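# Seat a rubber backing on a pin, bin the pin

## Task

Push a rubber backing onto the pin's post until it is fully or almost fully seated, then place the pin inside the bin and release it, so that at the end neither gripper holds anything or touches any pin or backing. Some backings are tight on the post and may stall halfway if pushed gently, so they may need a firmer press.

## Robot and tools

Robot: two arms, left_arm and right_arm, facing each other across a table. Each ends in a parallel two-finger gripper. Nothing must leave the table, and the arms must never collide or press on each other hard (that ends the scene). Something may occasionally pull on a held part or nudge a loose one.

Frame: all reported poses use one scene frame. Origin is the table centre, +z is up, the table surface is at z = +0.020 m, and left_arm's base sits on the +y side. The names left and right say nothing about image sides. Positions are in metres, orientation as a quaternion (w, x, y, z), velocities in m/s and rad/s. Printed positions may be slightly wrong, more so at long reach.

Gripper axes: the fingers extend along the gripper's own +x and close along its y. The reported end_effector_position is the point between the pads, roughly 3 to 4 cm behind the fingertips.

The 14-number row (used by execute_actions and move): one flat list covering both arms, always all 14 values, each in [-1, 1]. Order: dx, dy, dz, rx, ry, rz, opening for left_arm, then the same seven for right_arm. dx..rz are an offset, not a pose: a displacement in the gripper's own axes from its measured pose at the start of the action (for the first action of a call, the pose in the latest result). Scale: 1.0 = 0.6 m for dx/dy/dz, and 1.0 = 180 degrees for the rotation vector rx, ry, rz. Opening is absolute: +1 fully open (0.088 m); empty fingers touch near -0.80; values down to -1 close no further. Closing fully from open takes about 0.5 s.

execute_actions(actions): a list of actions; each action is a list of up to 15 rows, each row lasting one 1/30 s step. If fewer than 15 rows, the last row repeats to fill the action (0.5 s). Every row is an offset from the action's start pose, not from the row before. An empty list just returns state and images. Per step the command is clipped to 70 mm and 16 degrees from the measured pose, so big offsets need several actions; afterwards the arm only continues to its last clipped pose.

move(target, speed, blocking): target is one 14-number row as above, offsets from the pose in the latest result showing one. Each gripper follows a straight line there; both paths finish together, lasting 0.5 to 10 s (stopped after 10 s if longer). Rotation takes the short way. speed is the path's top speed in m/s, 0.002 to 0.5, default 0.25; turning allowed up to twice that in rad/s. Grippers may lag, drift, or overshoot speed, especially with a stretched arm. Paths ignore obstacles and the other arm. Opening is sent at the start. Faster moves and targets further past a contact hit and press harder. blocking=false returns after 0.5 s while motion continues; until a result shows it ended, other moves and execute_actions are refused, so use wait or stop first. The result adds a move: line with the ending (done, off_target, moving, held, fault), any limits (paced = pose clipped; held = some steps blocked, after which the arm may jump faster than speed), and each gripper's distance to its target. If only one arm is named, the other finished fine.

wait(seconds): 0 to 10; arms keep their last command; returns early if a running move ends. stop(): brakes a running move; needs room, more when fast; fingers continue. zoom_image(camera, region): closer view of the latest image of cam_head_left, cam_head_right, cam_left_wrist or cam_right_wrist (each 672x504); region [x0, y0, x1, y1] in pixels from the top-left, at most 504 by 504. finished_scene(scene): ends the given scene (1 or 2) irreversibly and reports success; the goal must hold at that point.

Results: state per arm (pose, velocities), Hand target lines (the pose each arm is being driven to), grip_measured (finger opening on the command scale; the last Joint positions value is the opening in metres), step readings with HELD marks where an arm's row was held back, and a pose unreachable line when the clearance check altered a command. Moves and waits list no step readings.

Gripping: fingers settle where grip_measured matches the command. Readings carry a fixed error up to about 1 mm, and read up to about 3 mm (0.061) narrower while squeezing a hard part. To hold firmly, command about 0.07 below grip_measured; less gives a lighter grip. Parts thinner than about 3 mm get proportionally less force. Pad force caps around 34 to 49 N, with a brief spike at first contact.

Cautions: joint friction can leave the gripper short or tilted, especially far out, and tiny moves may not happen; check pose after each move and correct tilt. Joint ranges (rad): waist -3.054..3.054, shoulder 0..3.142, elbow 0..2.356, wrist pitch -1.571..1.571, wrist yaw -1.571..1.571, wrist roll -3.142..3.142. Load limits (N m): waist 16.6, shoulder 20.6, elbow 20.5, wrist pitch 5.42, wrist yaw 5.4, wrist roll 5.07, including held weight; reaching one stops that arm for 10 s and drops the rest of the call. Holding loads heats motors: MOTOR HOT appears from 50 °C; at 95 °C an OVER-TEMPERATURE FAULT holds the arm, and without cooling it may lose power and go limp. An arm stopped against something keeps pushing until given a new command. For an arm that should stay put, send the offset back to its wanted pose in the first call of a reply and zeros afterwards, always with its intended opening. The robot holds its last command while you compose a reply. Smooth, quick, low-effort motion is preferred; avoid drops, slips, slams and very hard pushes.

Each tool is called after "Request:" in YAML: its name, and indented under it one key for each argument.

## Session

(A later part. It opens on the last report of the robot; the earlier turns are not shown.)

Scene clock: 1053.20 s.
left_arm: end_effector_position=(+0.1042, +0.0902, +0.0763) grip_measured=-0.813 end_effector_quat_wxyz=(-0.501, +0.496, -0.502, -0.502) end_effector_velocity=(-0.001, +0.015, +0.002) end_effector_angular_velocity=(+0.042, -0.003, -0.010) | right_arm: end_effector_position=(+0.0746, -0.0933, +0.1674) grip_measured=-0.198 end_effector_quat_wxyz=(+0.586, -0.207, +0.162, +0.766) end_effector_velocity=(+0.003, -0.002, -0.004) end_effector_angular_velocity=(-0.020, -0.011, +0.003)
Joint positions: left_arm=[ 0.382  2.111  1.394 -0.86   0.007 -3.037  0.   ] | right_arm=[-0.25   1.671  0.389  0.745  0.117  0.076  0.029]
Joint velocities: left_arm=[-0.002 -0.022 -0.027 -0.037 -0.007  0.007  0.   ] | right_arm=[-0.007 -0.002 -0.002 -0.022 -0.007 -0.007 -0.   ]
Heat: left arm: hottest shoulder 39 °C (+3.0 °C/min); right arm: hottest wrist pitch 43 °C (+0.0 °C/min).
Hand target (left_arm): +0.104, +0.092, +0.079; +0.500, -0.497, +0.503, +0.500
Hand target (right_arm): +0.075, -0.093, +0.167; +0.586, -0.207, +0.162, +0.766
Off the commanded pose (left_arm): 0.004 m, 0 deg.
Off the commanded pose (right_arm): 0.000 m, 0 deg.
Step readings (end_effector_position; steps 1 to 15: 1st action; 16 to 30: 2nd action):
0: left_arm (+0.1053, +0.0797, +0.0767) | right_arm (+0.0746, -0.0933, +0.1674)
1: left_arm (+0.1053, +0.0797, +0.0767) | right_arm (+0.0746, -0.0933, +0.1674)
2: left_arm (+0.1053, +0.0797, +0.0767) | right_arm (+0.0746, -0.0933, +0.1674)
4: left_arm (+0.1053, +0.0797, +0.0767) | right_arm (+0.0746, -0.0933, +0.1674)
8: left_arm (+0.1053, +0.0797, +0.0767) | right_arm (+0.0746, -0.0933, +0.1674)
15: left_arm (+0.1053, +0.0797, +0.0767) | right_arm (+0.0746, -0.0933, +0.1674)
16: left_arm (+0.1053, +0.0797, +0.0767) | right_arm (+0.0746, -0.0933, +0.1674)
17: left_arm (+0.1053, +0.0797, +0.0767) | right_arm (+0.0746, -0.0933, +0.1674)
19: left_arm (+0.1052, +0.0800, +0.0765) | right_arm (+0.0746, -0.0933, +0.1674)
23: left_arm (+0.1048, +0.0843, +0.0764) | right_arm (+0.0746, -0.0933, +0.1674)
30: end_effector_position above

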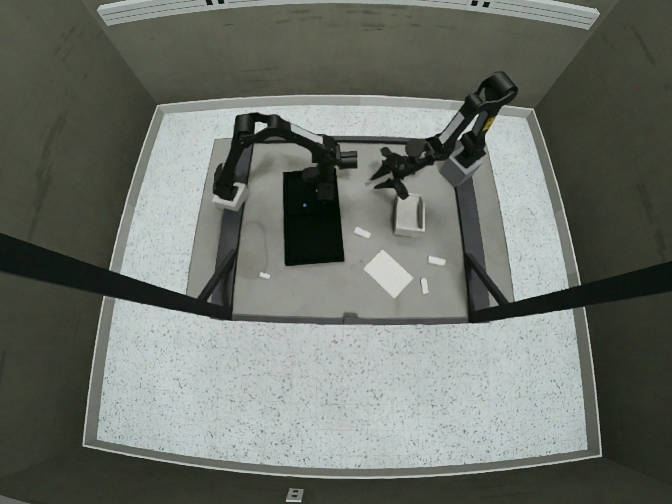

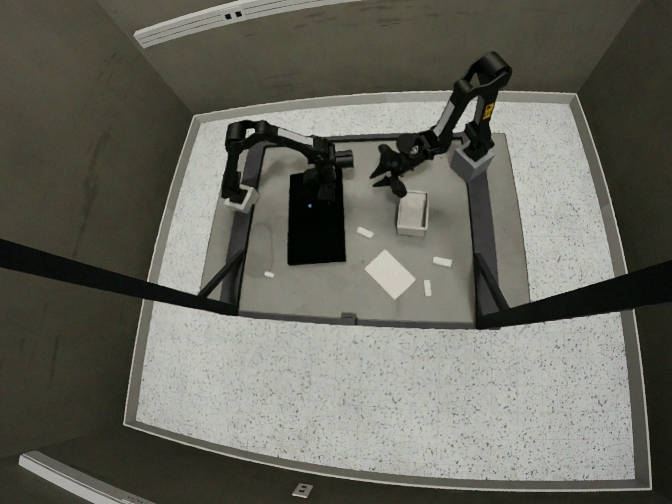

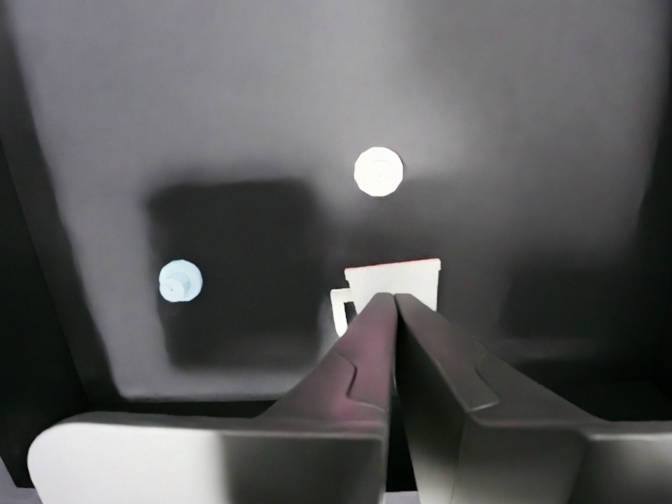

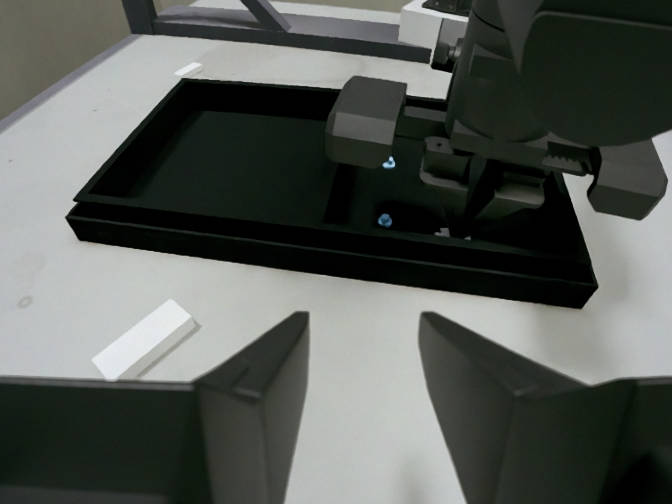

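Request:
move:
  target: [0, 0, 0.001, 0.5, 0, 0, -0.62, 0, 0, 0, 0, 0, 0, -0.2]
  speed: 0.5

Request:
execute_actions:
  actions:
    - [[0,0,0,0,0,0,-0.66,0,0,0,0,0,0,-0.2],[0,0,0,0,0,0,-0.69,0,0,0,0,0,0,-0.2],[0,0,0,0,0,0,-0.72,0,0,0,0,0,0,-0.2],[0,0,0,0,0,0,-0.74,0,0,0,0,0,0,-0.2],[0,0,0,0,0,0,-0.76,0,0,0,0,0,0,-0.2],[0,0,0,0,0,0,-0.78,0,0,0,0,0,0,-0.2],[0,0,0,0,0,0,-0.80,0,0,0,0,0,0,-0.2],[0,0,0,0,0,0,-0.82,0,0,0,0,0,0,-0.2],[0,0,0,0,0,0,-0.85,0,0,0,0,0,0,-0.2]]
    - [[0,0,0,0,0,0,-0.80,0,0,0,0,0,0,-0.2],[0,0,0,0,0,0,-0.77,0,0,0,0,0,0,-0.2],[0,0,0,0,0,0,-0.72,0,0,0,0,0,0,-0.2],[0,0,0,0,0,0,-0.65,0,0,0,0,0,0,-0.2],[0,0,0,0,0,0,-0.58,0,0,0,0,0,0,-0.2]]

Scene clock: 1073.63 s.
left_arm: end_effector_position=(+0.1042, +0.0906, +0.0763) grip_measured=-0.623 end_effector_quat_wxyz=(-0.705, -0.002, -0.710, -0.002) end_effector_velocity=(-0.001, +0.005, +0.002) end_effector_angular_velocity=(+0.016, +0.009, -0.005) | right_arm: end_effector_position=(+0.0746, -0.0933, +0.1674) grip_measured=-0.198 end_effector_quat_wxyz=(+0.586, -0.207, +0.162, +0.766) end_effector_velocity=(+0.004, +0.000, +0.000) end_effector_angular_velocity=(+0.001, -0.010, -0.010)
Joint positions: left_arm=[ 0.382  2.109  1.392 -0.859  0.007 -1.471  0.008] | right_arm=[-0.25   1.671  0.389  0.745  0.117  0.076  0.029]
Joint velocities: left_arm=[ 0.002 -0.007 -0.002 -0.022  0.007  0.007 -0.   ] | right_arm=[-0.007 -0.007 -0.002 -0.007  0.007 -0.007 -0.   ]
Heat: left arm: hottest shoulder 42 °C (+5.0 °C/min); right arm: hottest wrist pitch 43 °C (+0.0 °C/min).
Hand target (left_arm): +0.104, +0.091, +0.076; +0.705, +0.004, +0.710, -0.000
Hand target (right_arm): +0.075, -0.093, +0.167; +0.586, -0.207, +0.162, +0.766
Off the commanded pose (left_arm): 0.000 m, 0 deg.
Off the commanded pose (right_arm): 0.000 m, 0 deg.
move: done

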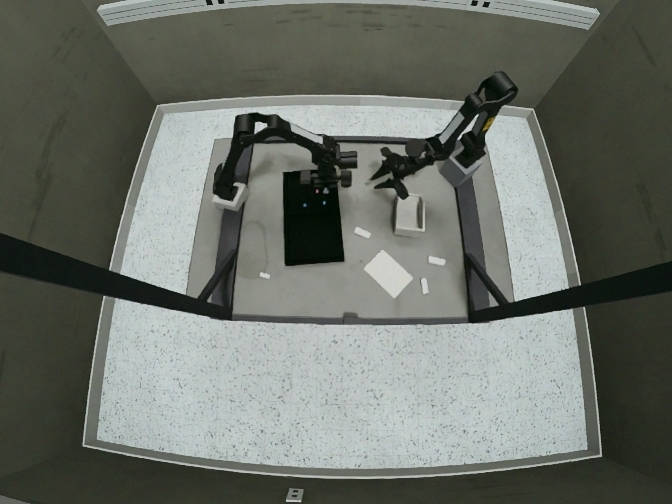

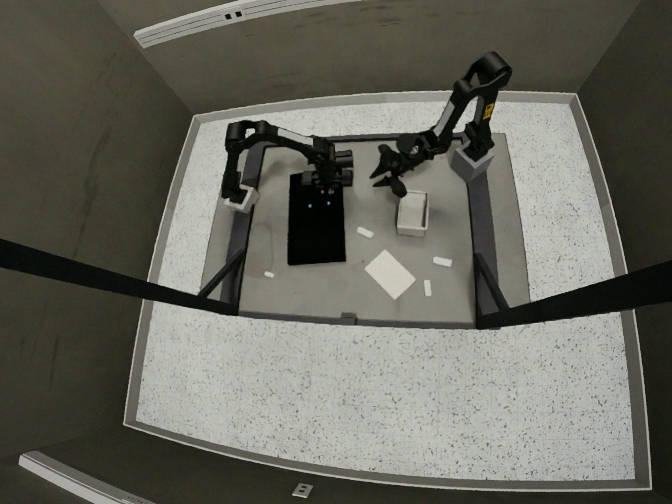

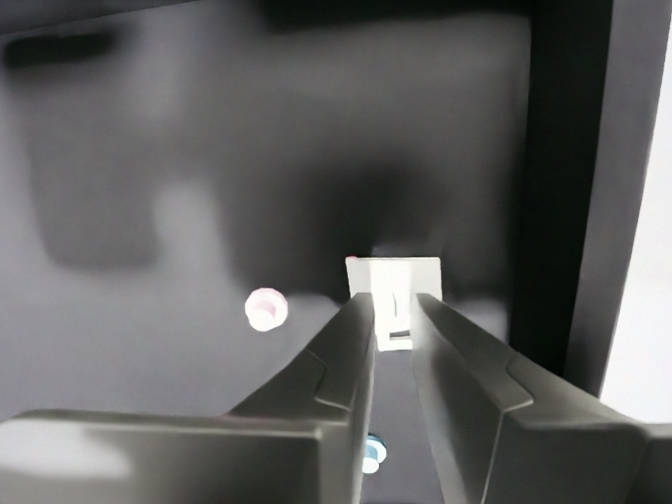

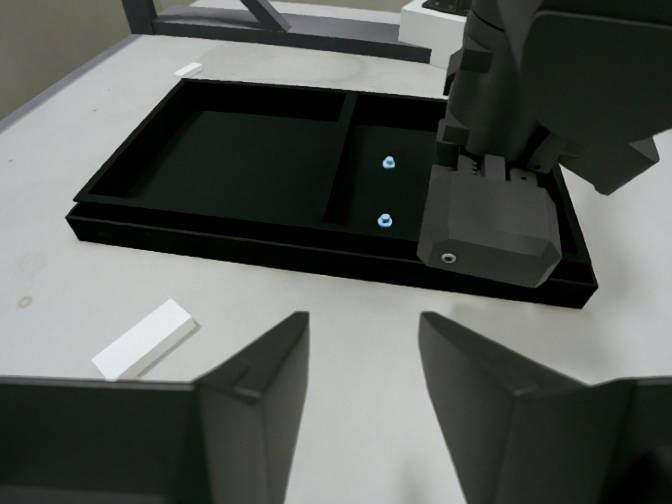

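Scene clock: 1074.63 s.
left_arm: end_effector_position=(+0.1042, +0.0906, +0.0763) grip_measured=-0.587 end_effector_quat_wxyz=(-0.705, -0.002, -0.710, -0.002) end_effector_velocity=(+0.002, +0.002, +0.000) end_effector_angular_velocity=(+0.008, -0.007, +0.010) | right_arm: end_effector_position=(+0.0746, -0.0933, +0.1674) grip_measured=-0.198 end_effector_quat_wxyz=(+0.586, -0.207, +0.162, +0.766) end_effector_velocity=(+0.003, -0.002, -0.004) end_effector_angular_velocity=(-0.017, -0.018, -0.005)
Joint positions: left_arm=[ 0.382  2.109  1.392 -0.859  0.007 -1.471  0.01 ] | right_arm=[-0.25   1.671  0.389  0.745  0.117  0.076  0.029]
Joint velocities: left_arm=[ 0.002 -0.002 -0.002 -0.007 -0.007 -0.007  0.002] | right_arm=[-0.002 -0.002 -0.002 -0.022  0.007 -0.007 -0.   ]
Heat: left arm: hottest shoulder 42 °C (+5.0 °C/min); right arm: hottest wrist pitch 43 °C (+0.0 °C/min).
Hand target (left_arm): +0.104, +0.091, +0.076; +0.705, +0.002, +0.710, +0.002
Hand target (right_arm): +0.075, -0.093, +0.167; +0.586, -0.207, +0.162, +0.766
Off the commanded pose (left_arm): 0.000 m, 0 deg.
Off the commanded pose (right_arm): 0.000 m, 0 deg.
Step readings (end_effector_position; steps 1 to 15: 1st action; 16 to 30: 2nd action):
0: left_arm (+0.1042, +0.0906, +0.0763) | right_arm (+0.0746, -0.0933, +0.1674)
1: left_arm (+0.1042, +0.0906, +0.0763) | right_arm (+0.0746, -0.0933, +0.1674)
2: left_arm (+0.1042, +0.0906, +0.0763) | right_arm (+0.0746, -0.0933, +0.1674)
4: left_arm (+0.1042, +0.0906, +0.0763) | right_arm (+0.0746, -0.0933, +0.1674)
8: left_arm (+0.1042, +0.0906, +0.0763) | right_arm (+0.0746, -0.0933, +0.1674)
15: left_arm (+0.1042, +0.0906, +0.0763) | right_arm (+0.0746, -0.0933, +0.1674)
16: left_arm (+0.1042, +0.0906, +0.0763) | right_arm (+0.0746, -0.0933, +0.1674)
17: left_arm (+0.1042, +0.0906, +0.0763) | right_arm (+0.0746, -0.0933, +0.1674)
19: left_arm (+0.1042, +0.0906, +0.0763) | right_arm (+0.0746, -0.0933, +0.1674)
23: left_arm (+0.1042, +0.0906, +0.0763) | right_arm (+0.0746, -0.0933, +0.1674)
30: end_effector_position above

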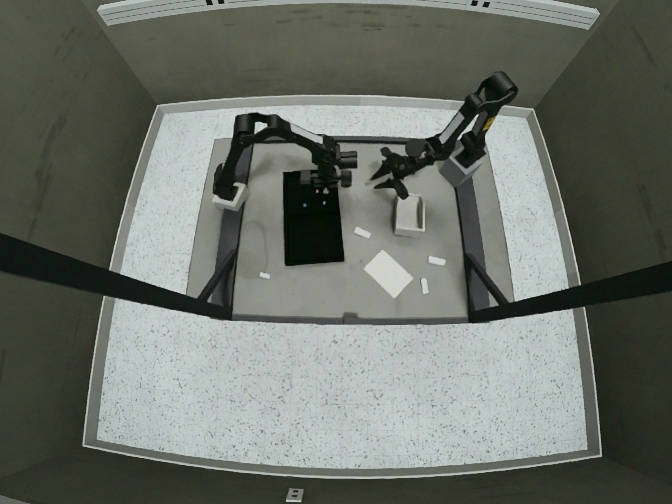

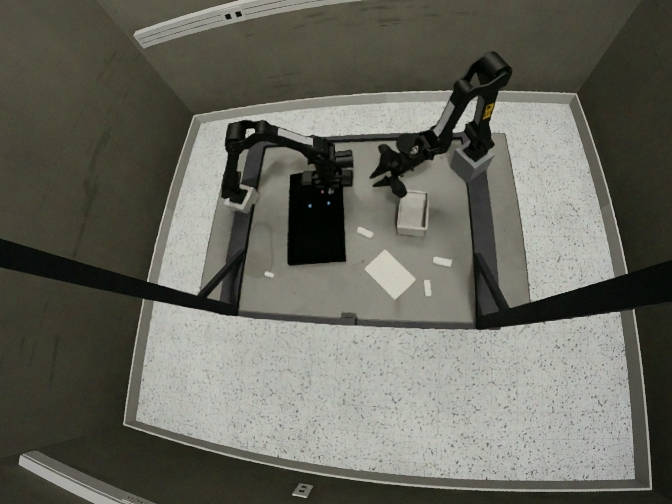

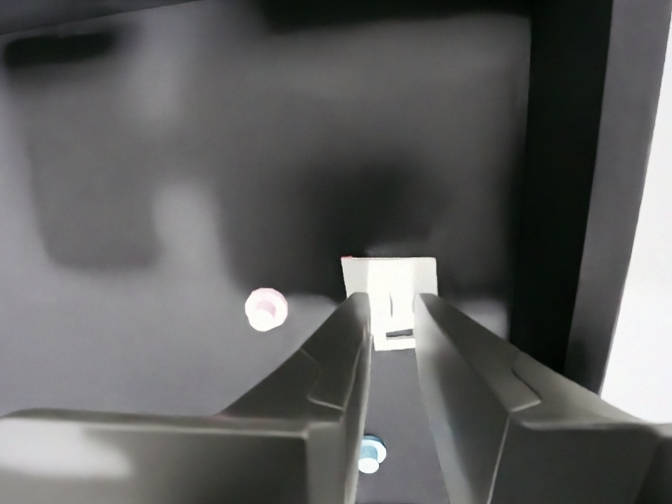

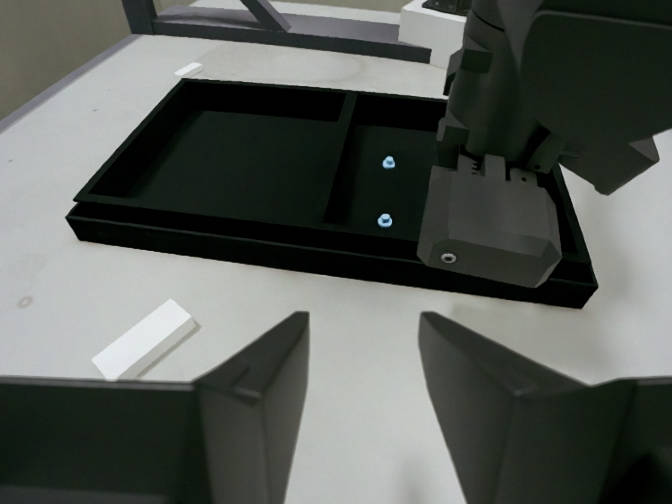

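Request:
execute_actions:
  actions: []

Scene clock: 1097.73 s.
left_arm: end_effector_position=(+0.1042, +0.0906, +0.0763) grip_measured=-0.583 end_effector_quat_wxyz=(-0.705, -0.002, -0.710, -0.002) end_effector_velocity=(-0.006, +0.002, -0.001) end_effector_angular_velocity=(+0.010, +0.023, +0.000) | right_arm: end_effector_position=(+0.0746, -0.0933, +0.1674) grip_measured=-0.198 end_effector_quat_wxyz=(+0.586, -0.207, +0.162, +0.766) end_effector_velocity=(-0.001, +0.000, +0.003) end_effector_angular_velocity=(+0.009, +0.009, +0.015)
Joint positions: left_arm=[ 0.382  2.109  1.392 -0.859  0.007 -1.471  0.01 ] | right_arm=[-0.25   1.671  0.389  0.745  0.117  0.076  0.029]
Joint velocities: left_arm=[-0.007  0.002 -0.002 -0.007  0.022 -0.007  0.   ] | right_arm=[-0.007 -0.007 -0.002  0.007 -0.022 -0.007 -0.   ]
Heat: left arm: hottest shoulder 42 °C (+4.0 °C/min); right arm: hottest wrist pitch 43 °C (+0.0 °C/min).
Hand target (left_arm): +0.104, +0.091, +0.076; +0.705, +0.002, +0.710, +0.002
Hand target (right_arm): +0.075, -0.093, +0.167; +0.586, -0.207, +0.162, +0.766
Off the commanded pose (left_arm): 0.000 m, 0 deg.
Off the commanded pose (right_arm): 0.000 m, 0 deg.

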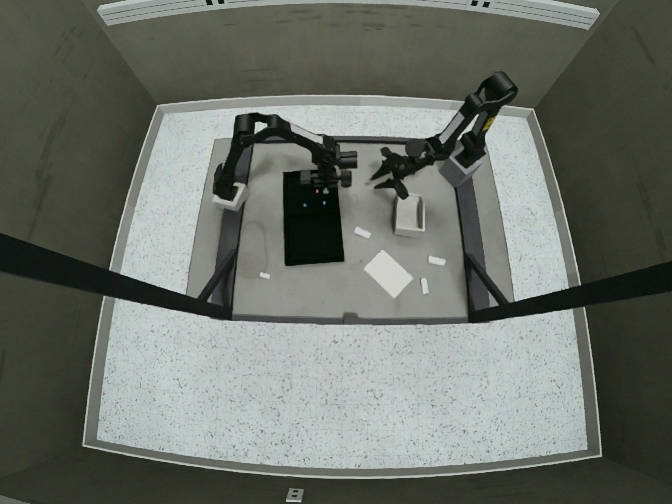

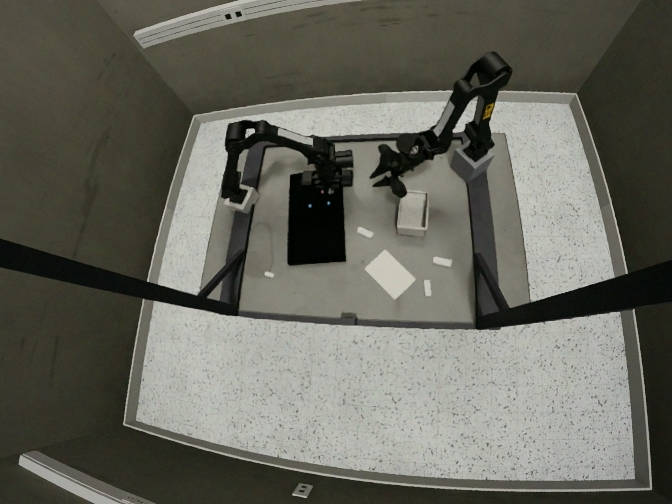

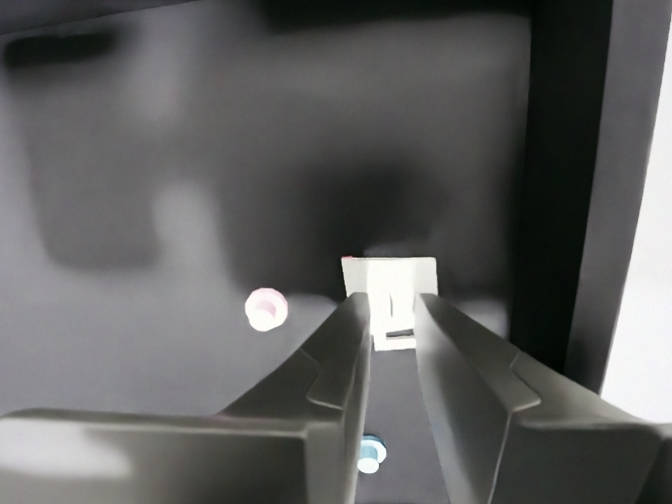

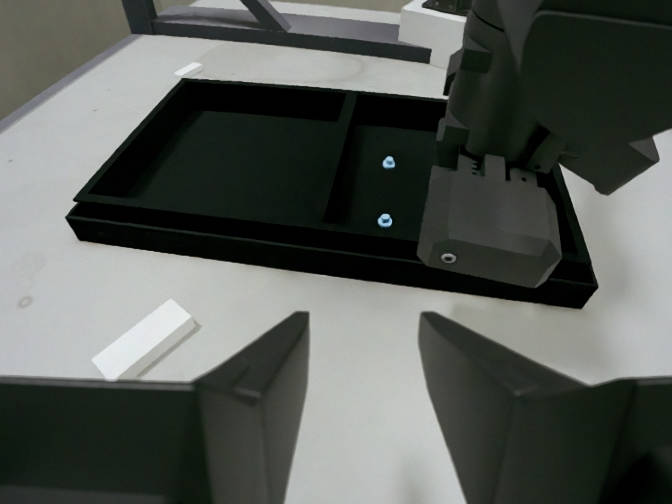

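Request:
execute_actions:
  actions:
    - [[-0.006,-0.001,0,0,0,-0.001,-0.58,0,0,0,0,0,0,-0.2],[-0.012,-0.003,0,0,0,-0.003,-0.58,0,0,0,0,0,0,-0.2],[-0.018,-0.005,0,0,0,-0.005,-0.58,0,0,0,0,0,0,-0.2],[-0.024,-0.007,0,0,0,-0.0065,-0.58,0,0,0,0,0,0,-0.2],[-0.03,-0.007,0,0,0,-0.0065,-0.58,0,0,0,0,0,0,-0.2],[-0.036,-0.007,0,0,0,-0.0065,-0.58,0,0,0,0,0,0,-0.2]]
    - [[-0.002,0.008,-0.0007,0,0,0,-0.58,0,0,0,0,0,0,-0.2],[-0.004,0.016,-0.0014,0,0,0,-0.58,0,0,0,0,0,0,-0.2],[-0.005,0.024,-0.0021,0,0,0,-0.58,0,0,0,0,0,0,-0.2],[-0.005,0.032,-0.0028,0,0,0,-0.58,0,0,0,0,0,0,-0.2],[-0.005,0.04,-0.0035,0,0,0,-0.58,0,0,0,0,0,0,-0.2],[-0.005,0.048,-0.0043,0,0,0,-0.58,0,0,0,0,0,0,-0.2],[-0.005,0.0557,-0.005,0,0,0,-0.58,0,0,0,0,0,0,-0.2]]

Scene clock: 1129.47 s.
left_arm: end_effector_position=(+0.1012, +0.1205, +0.0932) grip_measured=-0.583 end_effector_quat_wxyz=(-0.704, -0.003, -0.710, -0.003) end_effector_velocity=(+0.001, +0.008, +0.001) end_effector_angular_velocity=(+0.003, -0.007, +0.010) | right_arm: end_effector_position=(+0.0746, -0.0933, +0.1674) grip_measured=-0.198 end_effector_quat_wxyz=(+0.586, -0.207, +0.162, +0.766) end_effector_velocity=(+0.000, -0.001, -0.001) end_effector_angular_velocity=(-0.007, -0.006, +0.008)
Joint positions: left_arm=[ 0.382  1.98   1.269 -0.868  0.007 -1.471  0.01 ] | right_arm=[-0.25   1.671  0.389  0.745  0.117  0.076  0.029]
Joint velocities: left_arm=[ 0.002 -0.027 -0.037  0.007 -0.007 -0.007 -0.   ] | right_arm=[-0.002 -0.002 -0.002 -0.007 -0.007 -0.007 -0.   ]
Heat: left arm: hottest shoulder 43 °C (+1.0 °C/min); right arm: hottest wrist pitch 43 °C (+0.0 °C/min).
Hand target (left_arm): +0.101, +0.123, +0.095; +0.705, +0.001, +0.710, +0.001
Hand target (right_arm): +0.075, -0.093, +0.167; +0.586, -0.207, +0.162, +0.766
Off the commanded pose (left_arm): 0.003 m, 0 deg.
Off the commanded pose (right_arm): 0.000 m, 0 deg.
Step readings (end_effector_position; steps 1 to 15: 1st action; 16 to 30: 2nd action):
0: left_arm (+0.1042, +0.0906, +0.0763) | right_arm (+0.0746, -0.0933, +0.1674)
1: left_arm (+0.1042, +0.0906, +0.0763) | right_arm (+0.0746, -0.0933, +0.1674)
2: left_arm (+0.1041, +0.0910, +0.0763) | right_arm (+0.0746, -0.0933, +0.1674)
4: left_arm (+0.1040, +0.0928, +0.0769) | right_arm (+0.0746, -0.0933, +0.1674)
8: left_arm (+0.1039, +0.0934, +0.0834) | right_arm (+0.0746, -0.0933, +0.1674)
15: left_arm (+0.1042, +0.0899, +0.0916) | right_arm (+0.0746, -0.0933, +0.1674)
16: left_arm (+0.1042, +0.0901, +0.0915) | right_arm (+0.0746, -0.0933, +0.1674)
17: left_arm (+0.1042, +0.0907, +0.0914) | right_arm (+0.0746, -0.0933, +0.1674)
19: left_arm (+0.1037, +0.0957, +0.0913) | right_arm (+0.0746, -0.0933, +0.1674)
23: left_arm (+0.1020, +0.1126, +0.0920) | right_arm (+0.0746, -0.0933, +0.1674)
30: end_effector_position above

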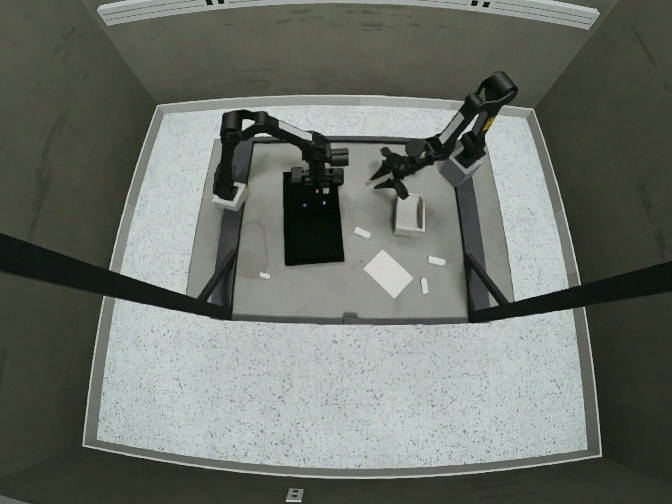

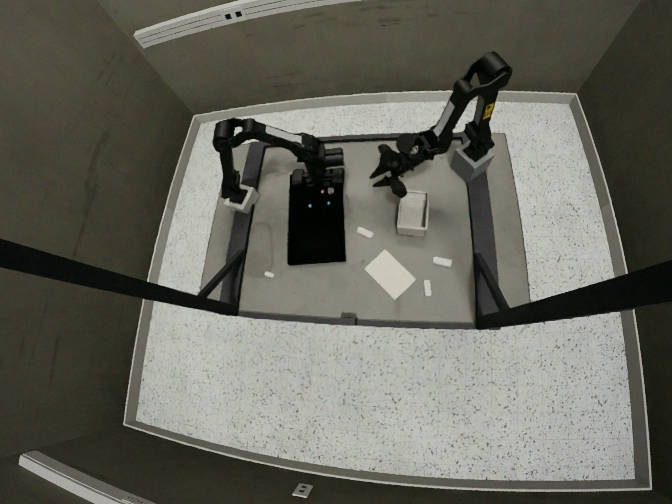

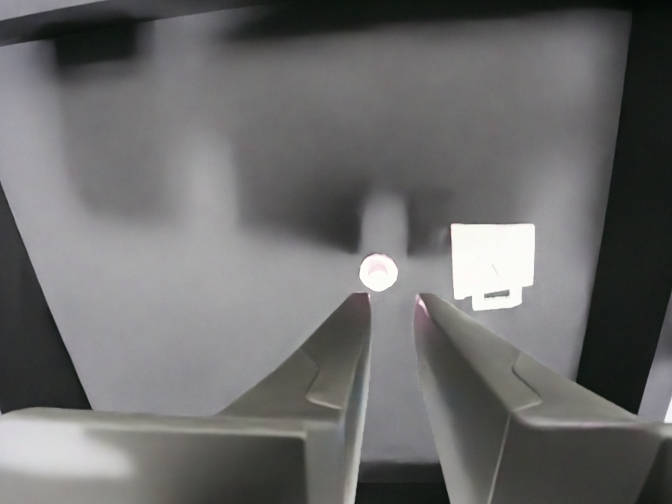

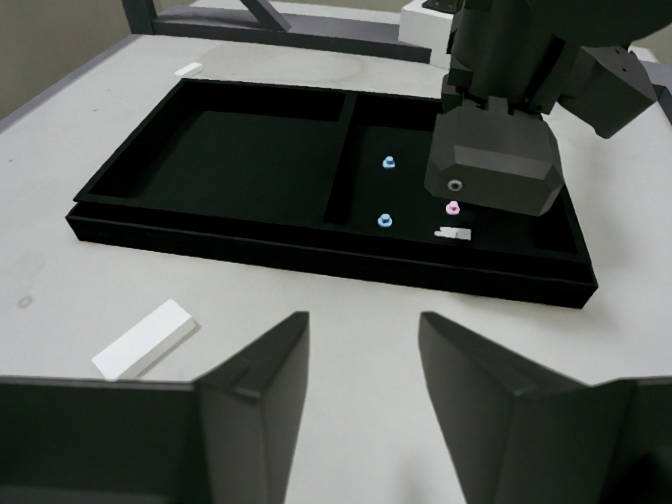

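Request:
execute_actions:
  actions:
    - [[0.005,0.004,-0.0003,0,0,0.001,-0.58,0,0,0,0,0,0,-0.2],[0.01,0.006,-0.0005,0,0,0.002,-0.58,0,0,0,0,0,0,-0.2],[0.015,0.008,-0.0007,0,0,0.004,-0.58,0,0,0,0,0,0,-0.2],[0.02,0.01,-0.0009,0,0,0.0055,-0.58,0,0,0,0,0,0,-0.2],[0.024,0.0112,-0.001,0,0,0.0055,-0.58,0,0,0,0,0,0,-0.2],[0.028,0.0112,-0.001,0,0,0.0055,-0.58,0,0,0,0,0,0,-0.2]]

Scene clock: 1150.77 s.
left_arm: end_effector_position=(+0.1009, +0.1235, +0.0820) grip_measured=-0.583 end_effector_quat_wxyz=(-0.704, -0.003, -0.710, -0.002) end_effector_velocity=(+0.001, -0.005, -0.000) end_effector_angular_velocity=(-0.021, -0.010, +0.005) | right_arm: end_effector_position=(+0.0746, -0.0933, +0.1674) grip_measured=-0.198 end_effector_quat_wxyz=(+0.586, -0.207, +0.162, +0.766) end_effector_velocity=(+0.001, -0.003, -0.002) end_effector_angular_velocity=(-0.016, -0.009, +0.008)
Joint positions: left_arm=[ 0.382  1.99   1.233 -0.821  0.007 -1.471  0.01 ] | right_arm=[-0.25   1.671  0.389  0.745  0.117  0.076  0.029]
Joint velocities: left_arm=[-0.002  0.002  0.002  0.022 -0.007 -0.007 -0.   ] | right_arm=[-0.002 -0.007 -0.002 -0.022 -0.007 -0.007 -0.   ]
Heat: left arm: hottest shoulder 43 °C (+1.0 °C/min); right arm: hottest wrist pitch 43 °C (+0.0 °C/min).
Hand target (left_arm): +0.100, +0.128, +0.076; +0.704, +0.009, +0.710, +0.009
Hand target (right_arm): +0.075, -0.093, +0.167; +0.586, -0.207, +0.162, +0.766
Off the commanded pose (left_arm): 0.007 m, 1 deg.
Off the commanded pose (right_arm): 0.000 m, 0 deg.
Step readings (end_effector_position):
0: left_arm (+0.1011, +0.1211, +0.0931) | right_arm (+0.0746, -0.0933, +0.1674)
1: left_arm (+0.1011, +0.1210, +0.0931) | right_arm (+0.0746, -0.0933, +0.1674)
2: left_arm (+0.1012, +0.1206, +0.0928) | right_arm (+0.0746, -0.0933, +0.1674)
4: left_arm (+0.1012, +0.1202, +0.0916) | right_arm (+0.0746, -0.0933, +0.1674)
8: left_arm (+0.1010, +0.1225, +0.0859) | right_arm (+0.0746, -0.0933, +0.1674)
15: end_effector_position above

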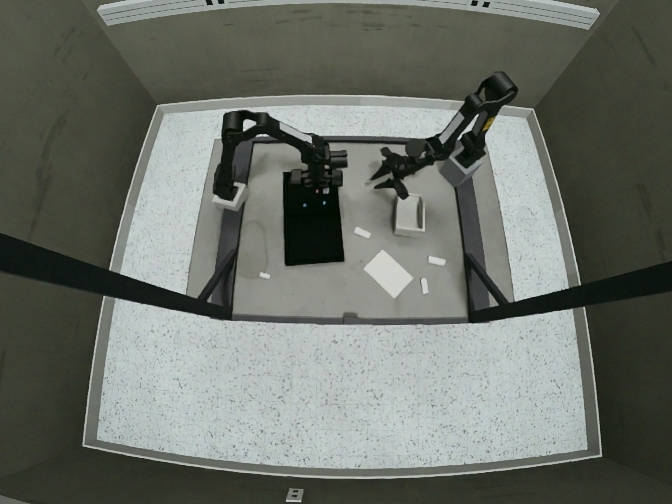

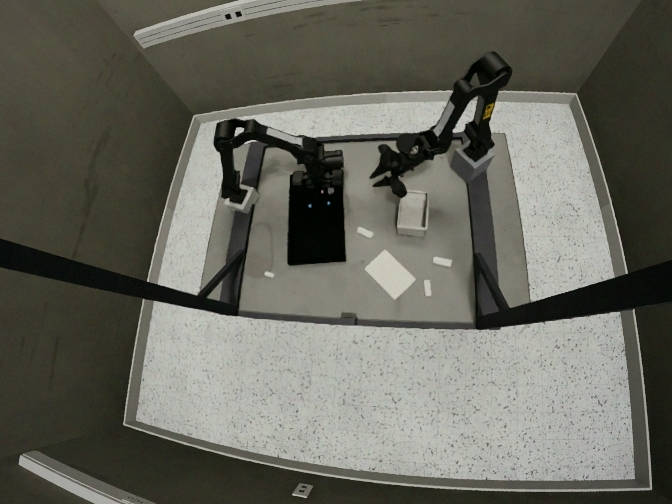

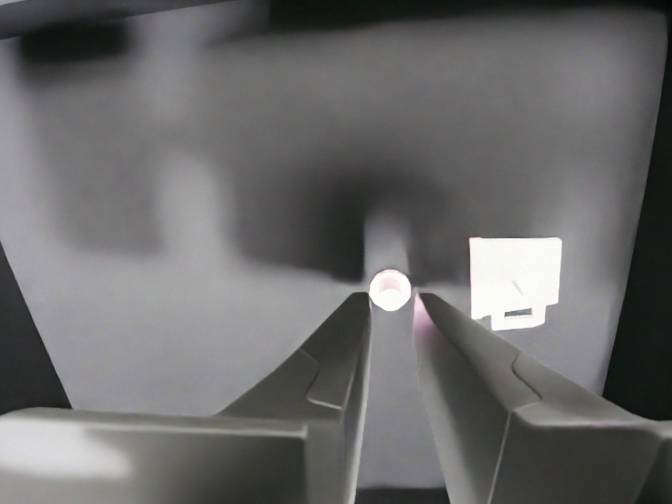

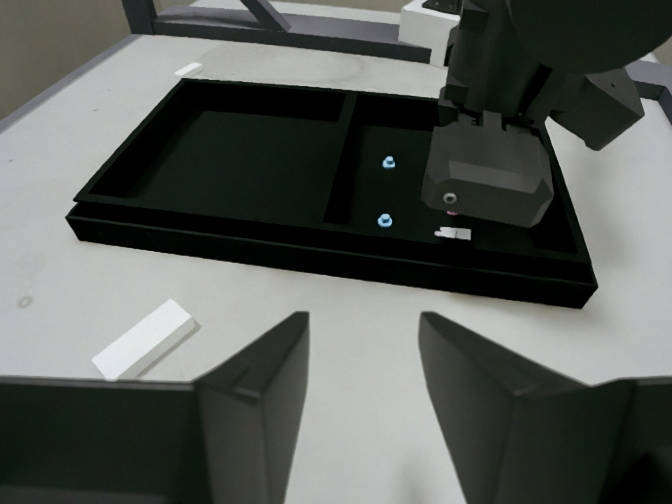

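Request:
execute_actions:
  actions:
    - [[0.011,0.007,-0.0006,0,0,0.0055,-0.61,0,0,0,0,0,0,-0.2],[0.013,0.007,-0.0006,0,0,0.0055,-0.61,0,0,0,0,0,0,-0.2],[0.015,0.007,-0.0006,0,0,0.0055,-0.61,0,0,0,0,0,0,-0.2],[0.017,0.007,-0.0006,0,0,0.0055,-0.61,0,0,0,0,0,0,-0.2],[0.019,0.007,-0.0006,0,0,0.0055,-0.61,0,0,0,0,0,0,-0.2],[0.0202,0.007,-0.0006,0,0,0.0055,-0.61,0,0,0,0,0,0,-0.2]]
    - [[0,0,0,0,0,0,-0.65,0,0,0,0,0,0,-0.2],[0,0,0,0,0,0,-0.67,0,0,0,0,0,0,-0.2],[0,0,0,0,0,0,-0.69,0,0,0,0,0,0,-0.2],[0,0,0,0,0,0,-0.70,0,0,0,0,0,0,-0.2],[0,0,0,0,0,0,-0.71,0,0,0,0,0,0,-0.2],[0,0,0,0,0,0,-0.72,0,0,0,0,0,0,-0.2],[0,0,0,0,0,0,-0.73,0,0,0,0,0,0,-0.2]]

Scene clock: 1165.40 s.
left_arm: end_effector_position=(+0.1009, +0.1234, +0.0755) grip_measured=-0.725 end_effector_quat_wxyz=(-0.705, -0.002, -0.710, -0.002) end_effector_velocity=(-0.002, +0.002, +0.000) end_effector_angular_velocity=(+0.007, +0.008, +0.020) | right_arm: end_effector_position=(+0.0746, -0.0933, +0.1674) grip_measured=-0.198 end_effector_quat_wxyz=(+0.586, -0.207, +0.162, +0.766) end_effector_velocity=(-0.000, +0.000, +0.003) end_effector_angular_velocity=(+0.008, +0.014, +0.000)
Joint positions: left_arm=[ 0.382  2.001  1.22  -0.795  0.007 -1.471  0.003] | right_arm=[-0.25   1.671  0.389  0.745  0.117  0.076  0.029]
Joint velocities: left_arm=[-0.002 -0.002 -0.002 -0.007  0.007 -0.022 -0.001] | right_arm=[-0.002 -0.007 -0.002  0.007 -0.007  0.007  0.   ]
Heat: left arm: hottest shoulder 41 °C (-1.0 °C/min); right arm: hottest wrist pitch 43 °C (+0.0 °C/min).
Hand target (left_arm): +0.101, +0.124, +0.076; +0.705, +0.002, +0.710, +0.002
Hand target (right_arm): +0.075, -0.093, +0.167; +0.586, -0.207, +0.162, +0.766
Off the commanded pose (left_arm): 0.000 m, 0 deg.
Off the commanded pose (right_arm): 0.000 m, 0 deg.
Step readings (end_effector_position; steps 1 to 15: 1st action; 16 to 30: 2nd action):
0: left_arm (+0.1009, +0.1233, +0.0820) | right_arm (+0.0746, -0.0933, +0.1674)
1: left_arm (+0.1009, +0.1233, +0.0819) | right_arm (+0.0746, -0.0933, +0.1674)
2: left_arm (+0.1009, +0.1231, +0.0817) | right_arm (+0.0746, -0.0933, +0.1674)
4: left_arm (+0.1009, +0.1229, +0.0808) | right_arm (+0.0746, -0.0933, +0.1674)
8: left_arm (+0.1009, +0.1234, +0.0772) | right_arm (+0.0746, -0.0933, +0.1674)
15: left_arm (+0.1009, +0.1236, +0.0755) | right_arm (+0.0746, -0.0933, +0.1674)
16: left_arm (+0.1009, +0.1236, +0.0755) | right_arm (+0.0746, -0.0933, +0.1674)
17: left_arm (+0.1009, +0.1236, +0.0755) | right_arm (+0.0746, -0.0933, +0.1674)
19: left_arm (+0.1009, +0.1236, +0.0755) | right_arm (+0.0746, -0.0933, +0.1674)
23: left_arm (+0.1009, +0.1236, +0.0755) | right_arm (+0.0746, -0.0933, +0.1674)
30: end_effector_position above

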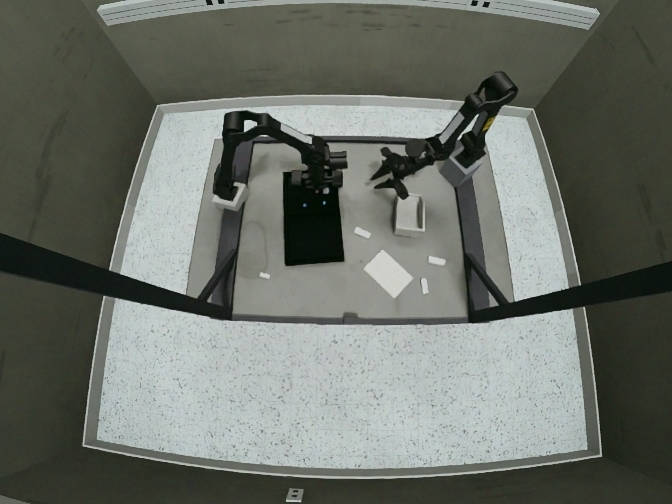

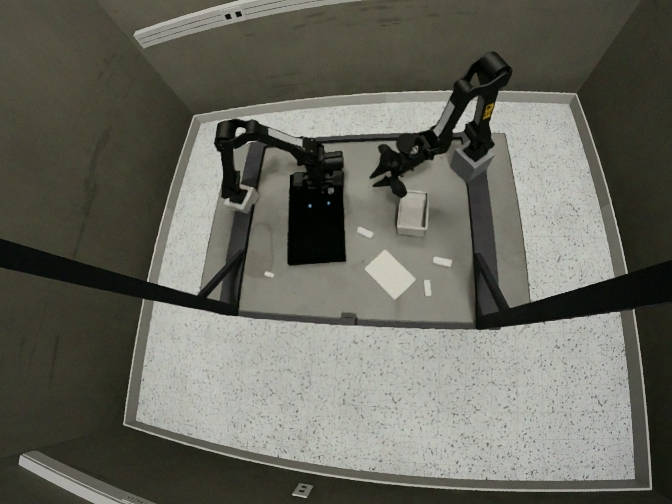

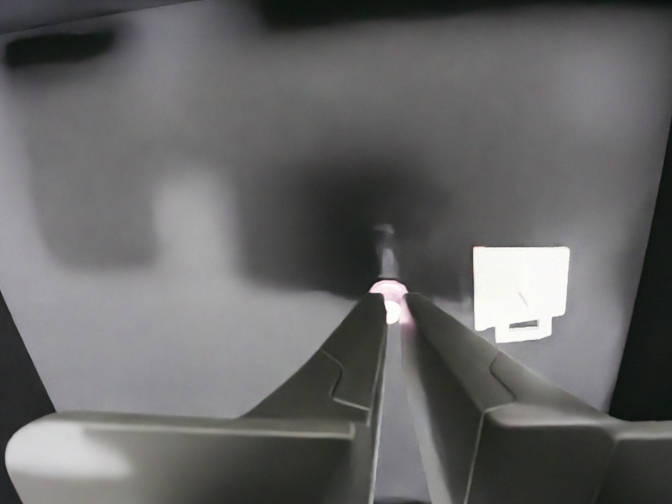

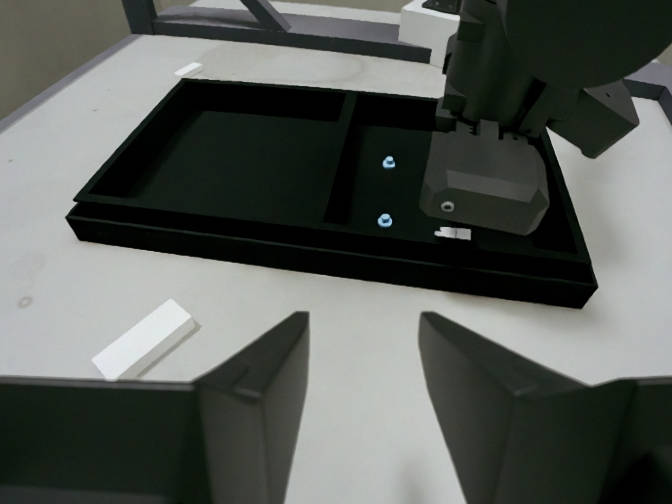

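Request:
zoom_image:
  camera: "cam_left_wrist"
  region: [330, 250, 450, 340]

Region (330, 250, 450, 340) of cam_left_wrist's 672x504 image, scaled by 4.200, with more detail than that image has; it fills the top 378 rows of this view, and the rest is white.

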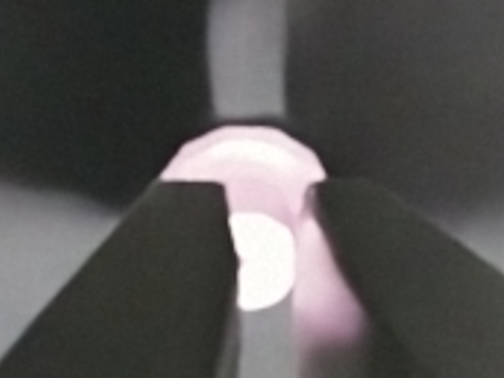

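Request:
execute_actions:
  actions:
    - [[0,0,0,0,0,0,-0.61,0,0,0,0,0,0,-0.2],[0,0,0,0,0,0,-0.61,0,0,0,0,0,0,-0.2],[0,0,0,0,0,0,-0.61,0,0,0,0,0,0,-0.2],[0,0,0,0,0,0,-0.61,0,0,0,0,0,0,-0.2],[0.004,0.003,-0.0003,0,0,0.0025,-0.61,0,0,0,0,0,0,-0.2],[0.008,0.006,-0.0005,0,0,0.005,-0.61,0,0,0,0,0,0,-0.2],[0.011,0.0078,-0.0007,0,0,0.006,-0.61,0,0,0,0,0,0,-0.2],[0.0135,0.0078,-0.0007,0,0,0.006,-0.61,0,0,0,0,0,0,-0.2],[0.0157,0.0078,-0.0007,0,0,0.006,-0.61,0,0,0,0,0,0,-0.2]]

Scene clock: 1182.83 s.
left_arm: end_effector_position=(+0.1009, +0.1214, +0.0751) grip_measured=-0.614 end_effector_quat_wxyz=(-0.705, +0.002, -0.709, +0.002) end_effector_velocity=(-0.002, +0.000, -0.001) end_effector_angular_velocity=(-0.003, +0.007, -0.010) | right_arm: end_effector_position=(+0.0746, -0.0933, +0.1674) grip_measured=-0.198 end_effector_quat_wxyz=(+0.586, -0.207, +0.162, +0.766) end_effector_velocity=(-0.002, -0.002, -0.004) end_effector_angular_velocity=(-0.023, -0.004, +0.020)
Joint positions: left_arm=[ 0.382  2.001  1.218 -0.782  0.007 -1.471  0.009] | right_arm=[-0.25   1.671  0.389  0.745  0.117  0.076  0.029]
Joint velocities: left_arm=[-0.002 -0.002 -0.007  0.007  0.007  0.007  0.   ] | right_arm=[-0.002  0.002  0.002 -0.022 -0.022 -0.007 -0.   ]
Heat: left arm: hottest shoulder 41 °C (-1.0 °C/min); right arm: hottest wrist pitch 43 °C (+0.0 °C/min).
Hand target (left_arm): +0.100, +0.128, +0.066; +0.704, +0.009, +0.710, +0.008
Hand target (right_arm): +0.075, -0.093, +0.167; +0.586, -0.207, +0.162, +0.766
Off the commanded pose (left_arm): 0.011 m, 2 deg.
Off the commanded pose (right_arm): 0.000 m, 0 deg.
Step readings (end_effector_position):
0: left_arm (+0.1009, +0.1234, +0.0755) | right_arm (+0.0746, -0.0933, +0.1674)
1: left_arm (+0.1009, +0.1234, +0.0755) | right_arm (+0.0746, -0.0933, +0.1674)
2: left_arm (+0.1009, +0.1234, +0.0755) | right_arm (+0.0746, -0.0933, +0.1674)
4: left_arm (+0.1009, +0.1234, +0.0755) | right_arm (+0.0746, -0.0933, +0.1674)
8: left_arm (+0.1010, +0.1228, +0.0755) | right_arm (+0.0746, -0.0933, +0.1674)
15: end_effector_position above

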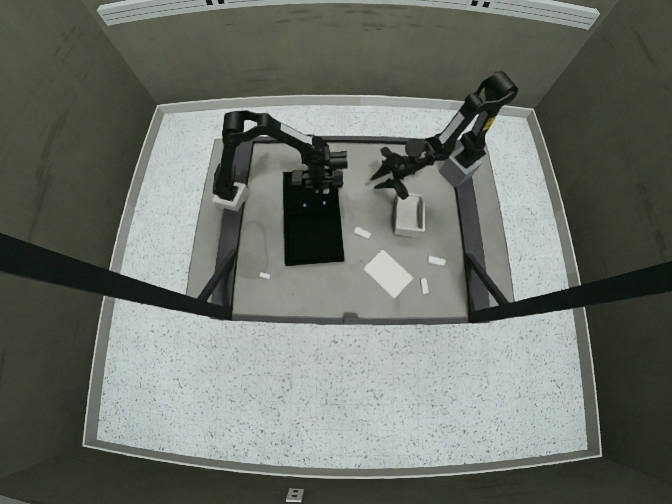

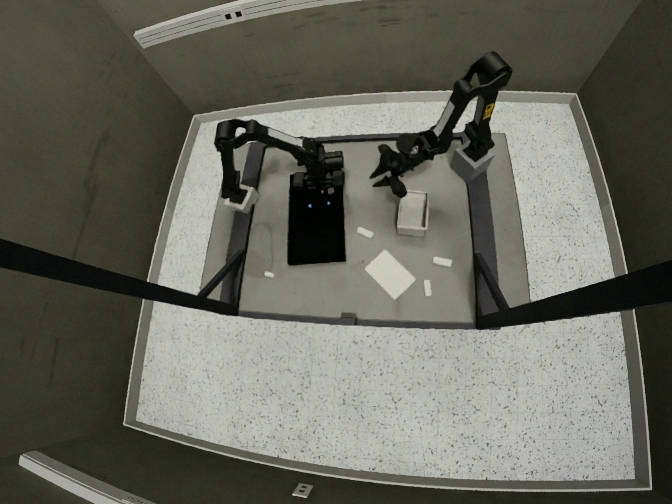

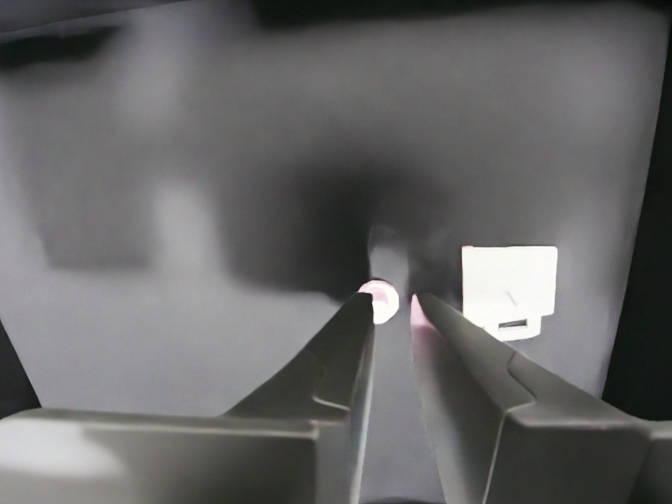

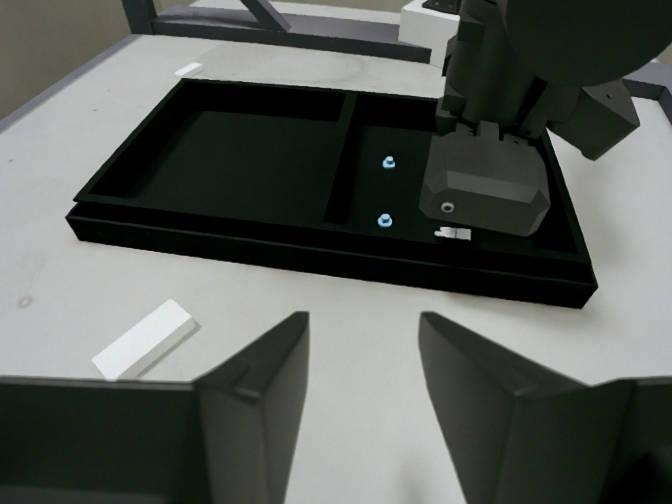

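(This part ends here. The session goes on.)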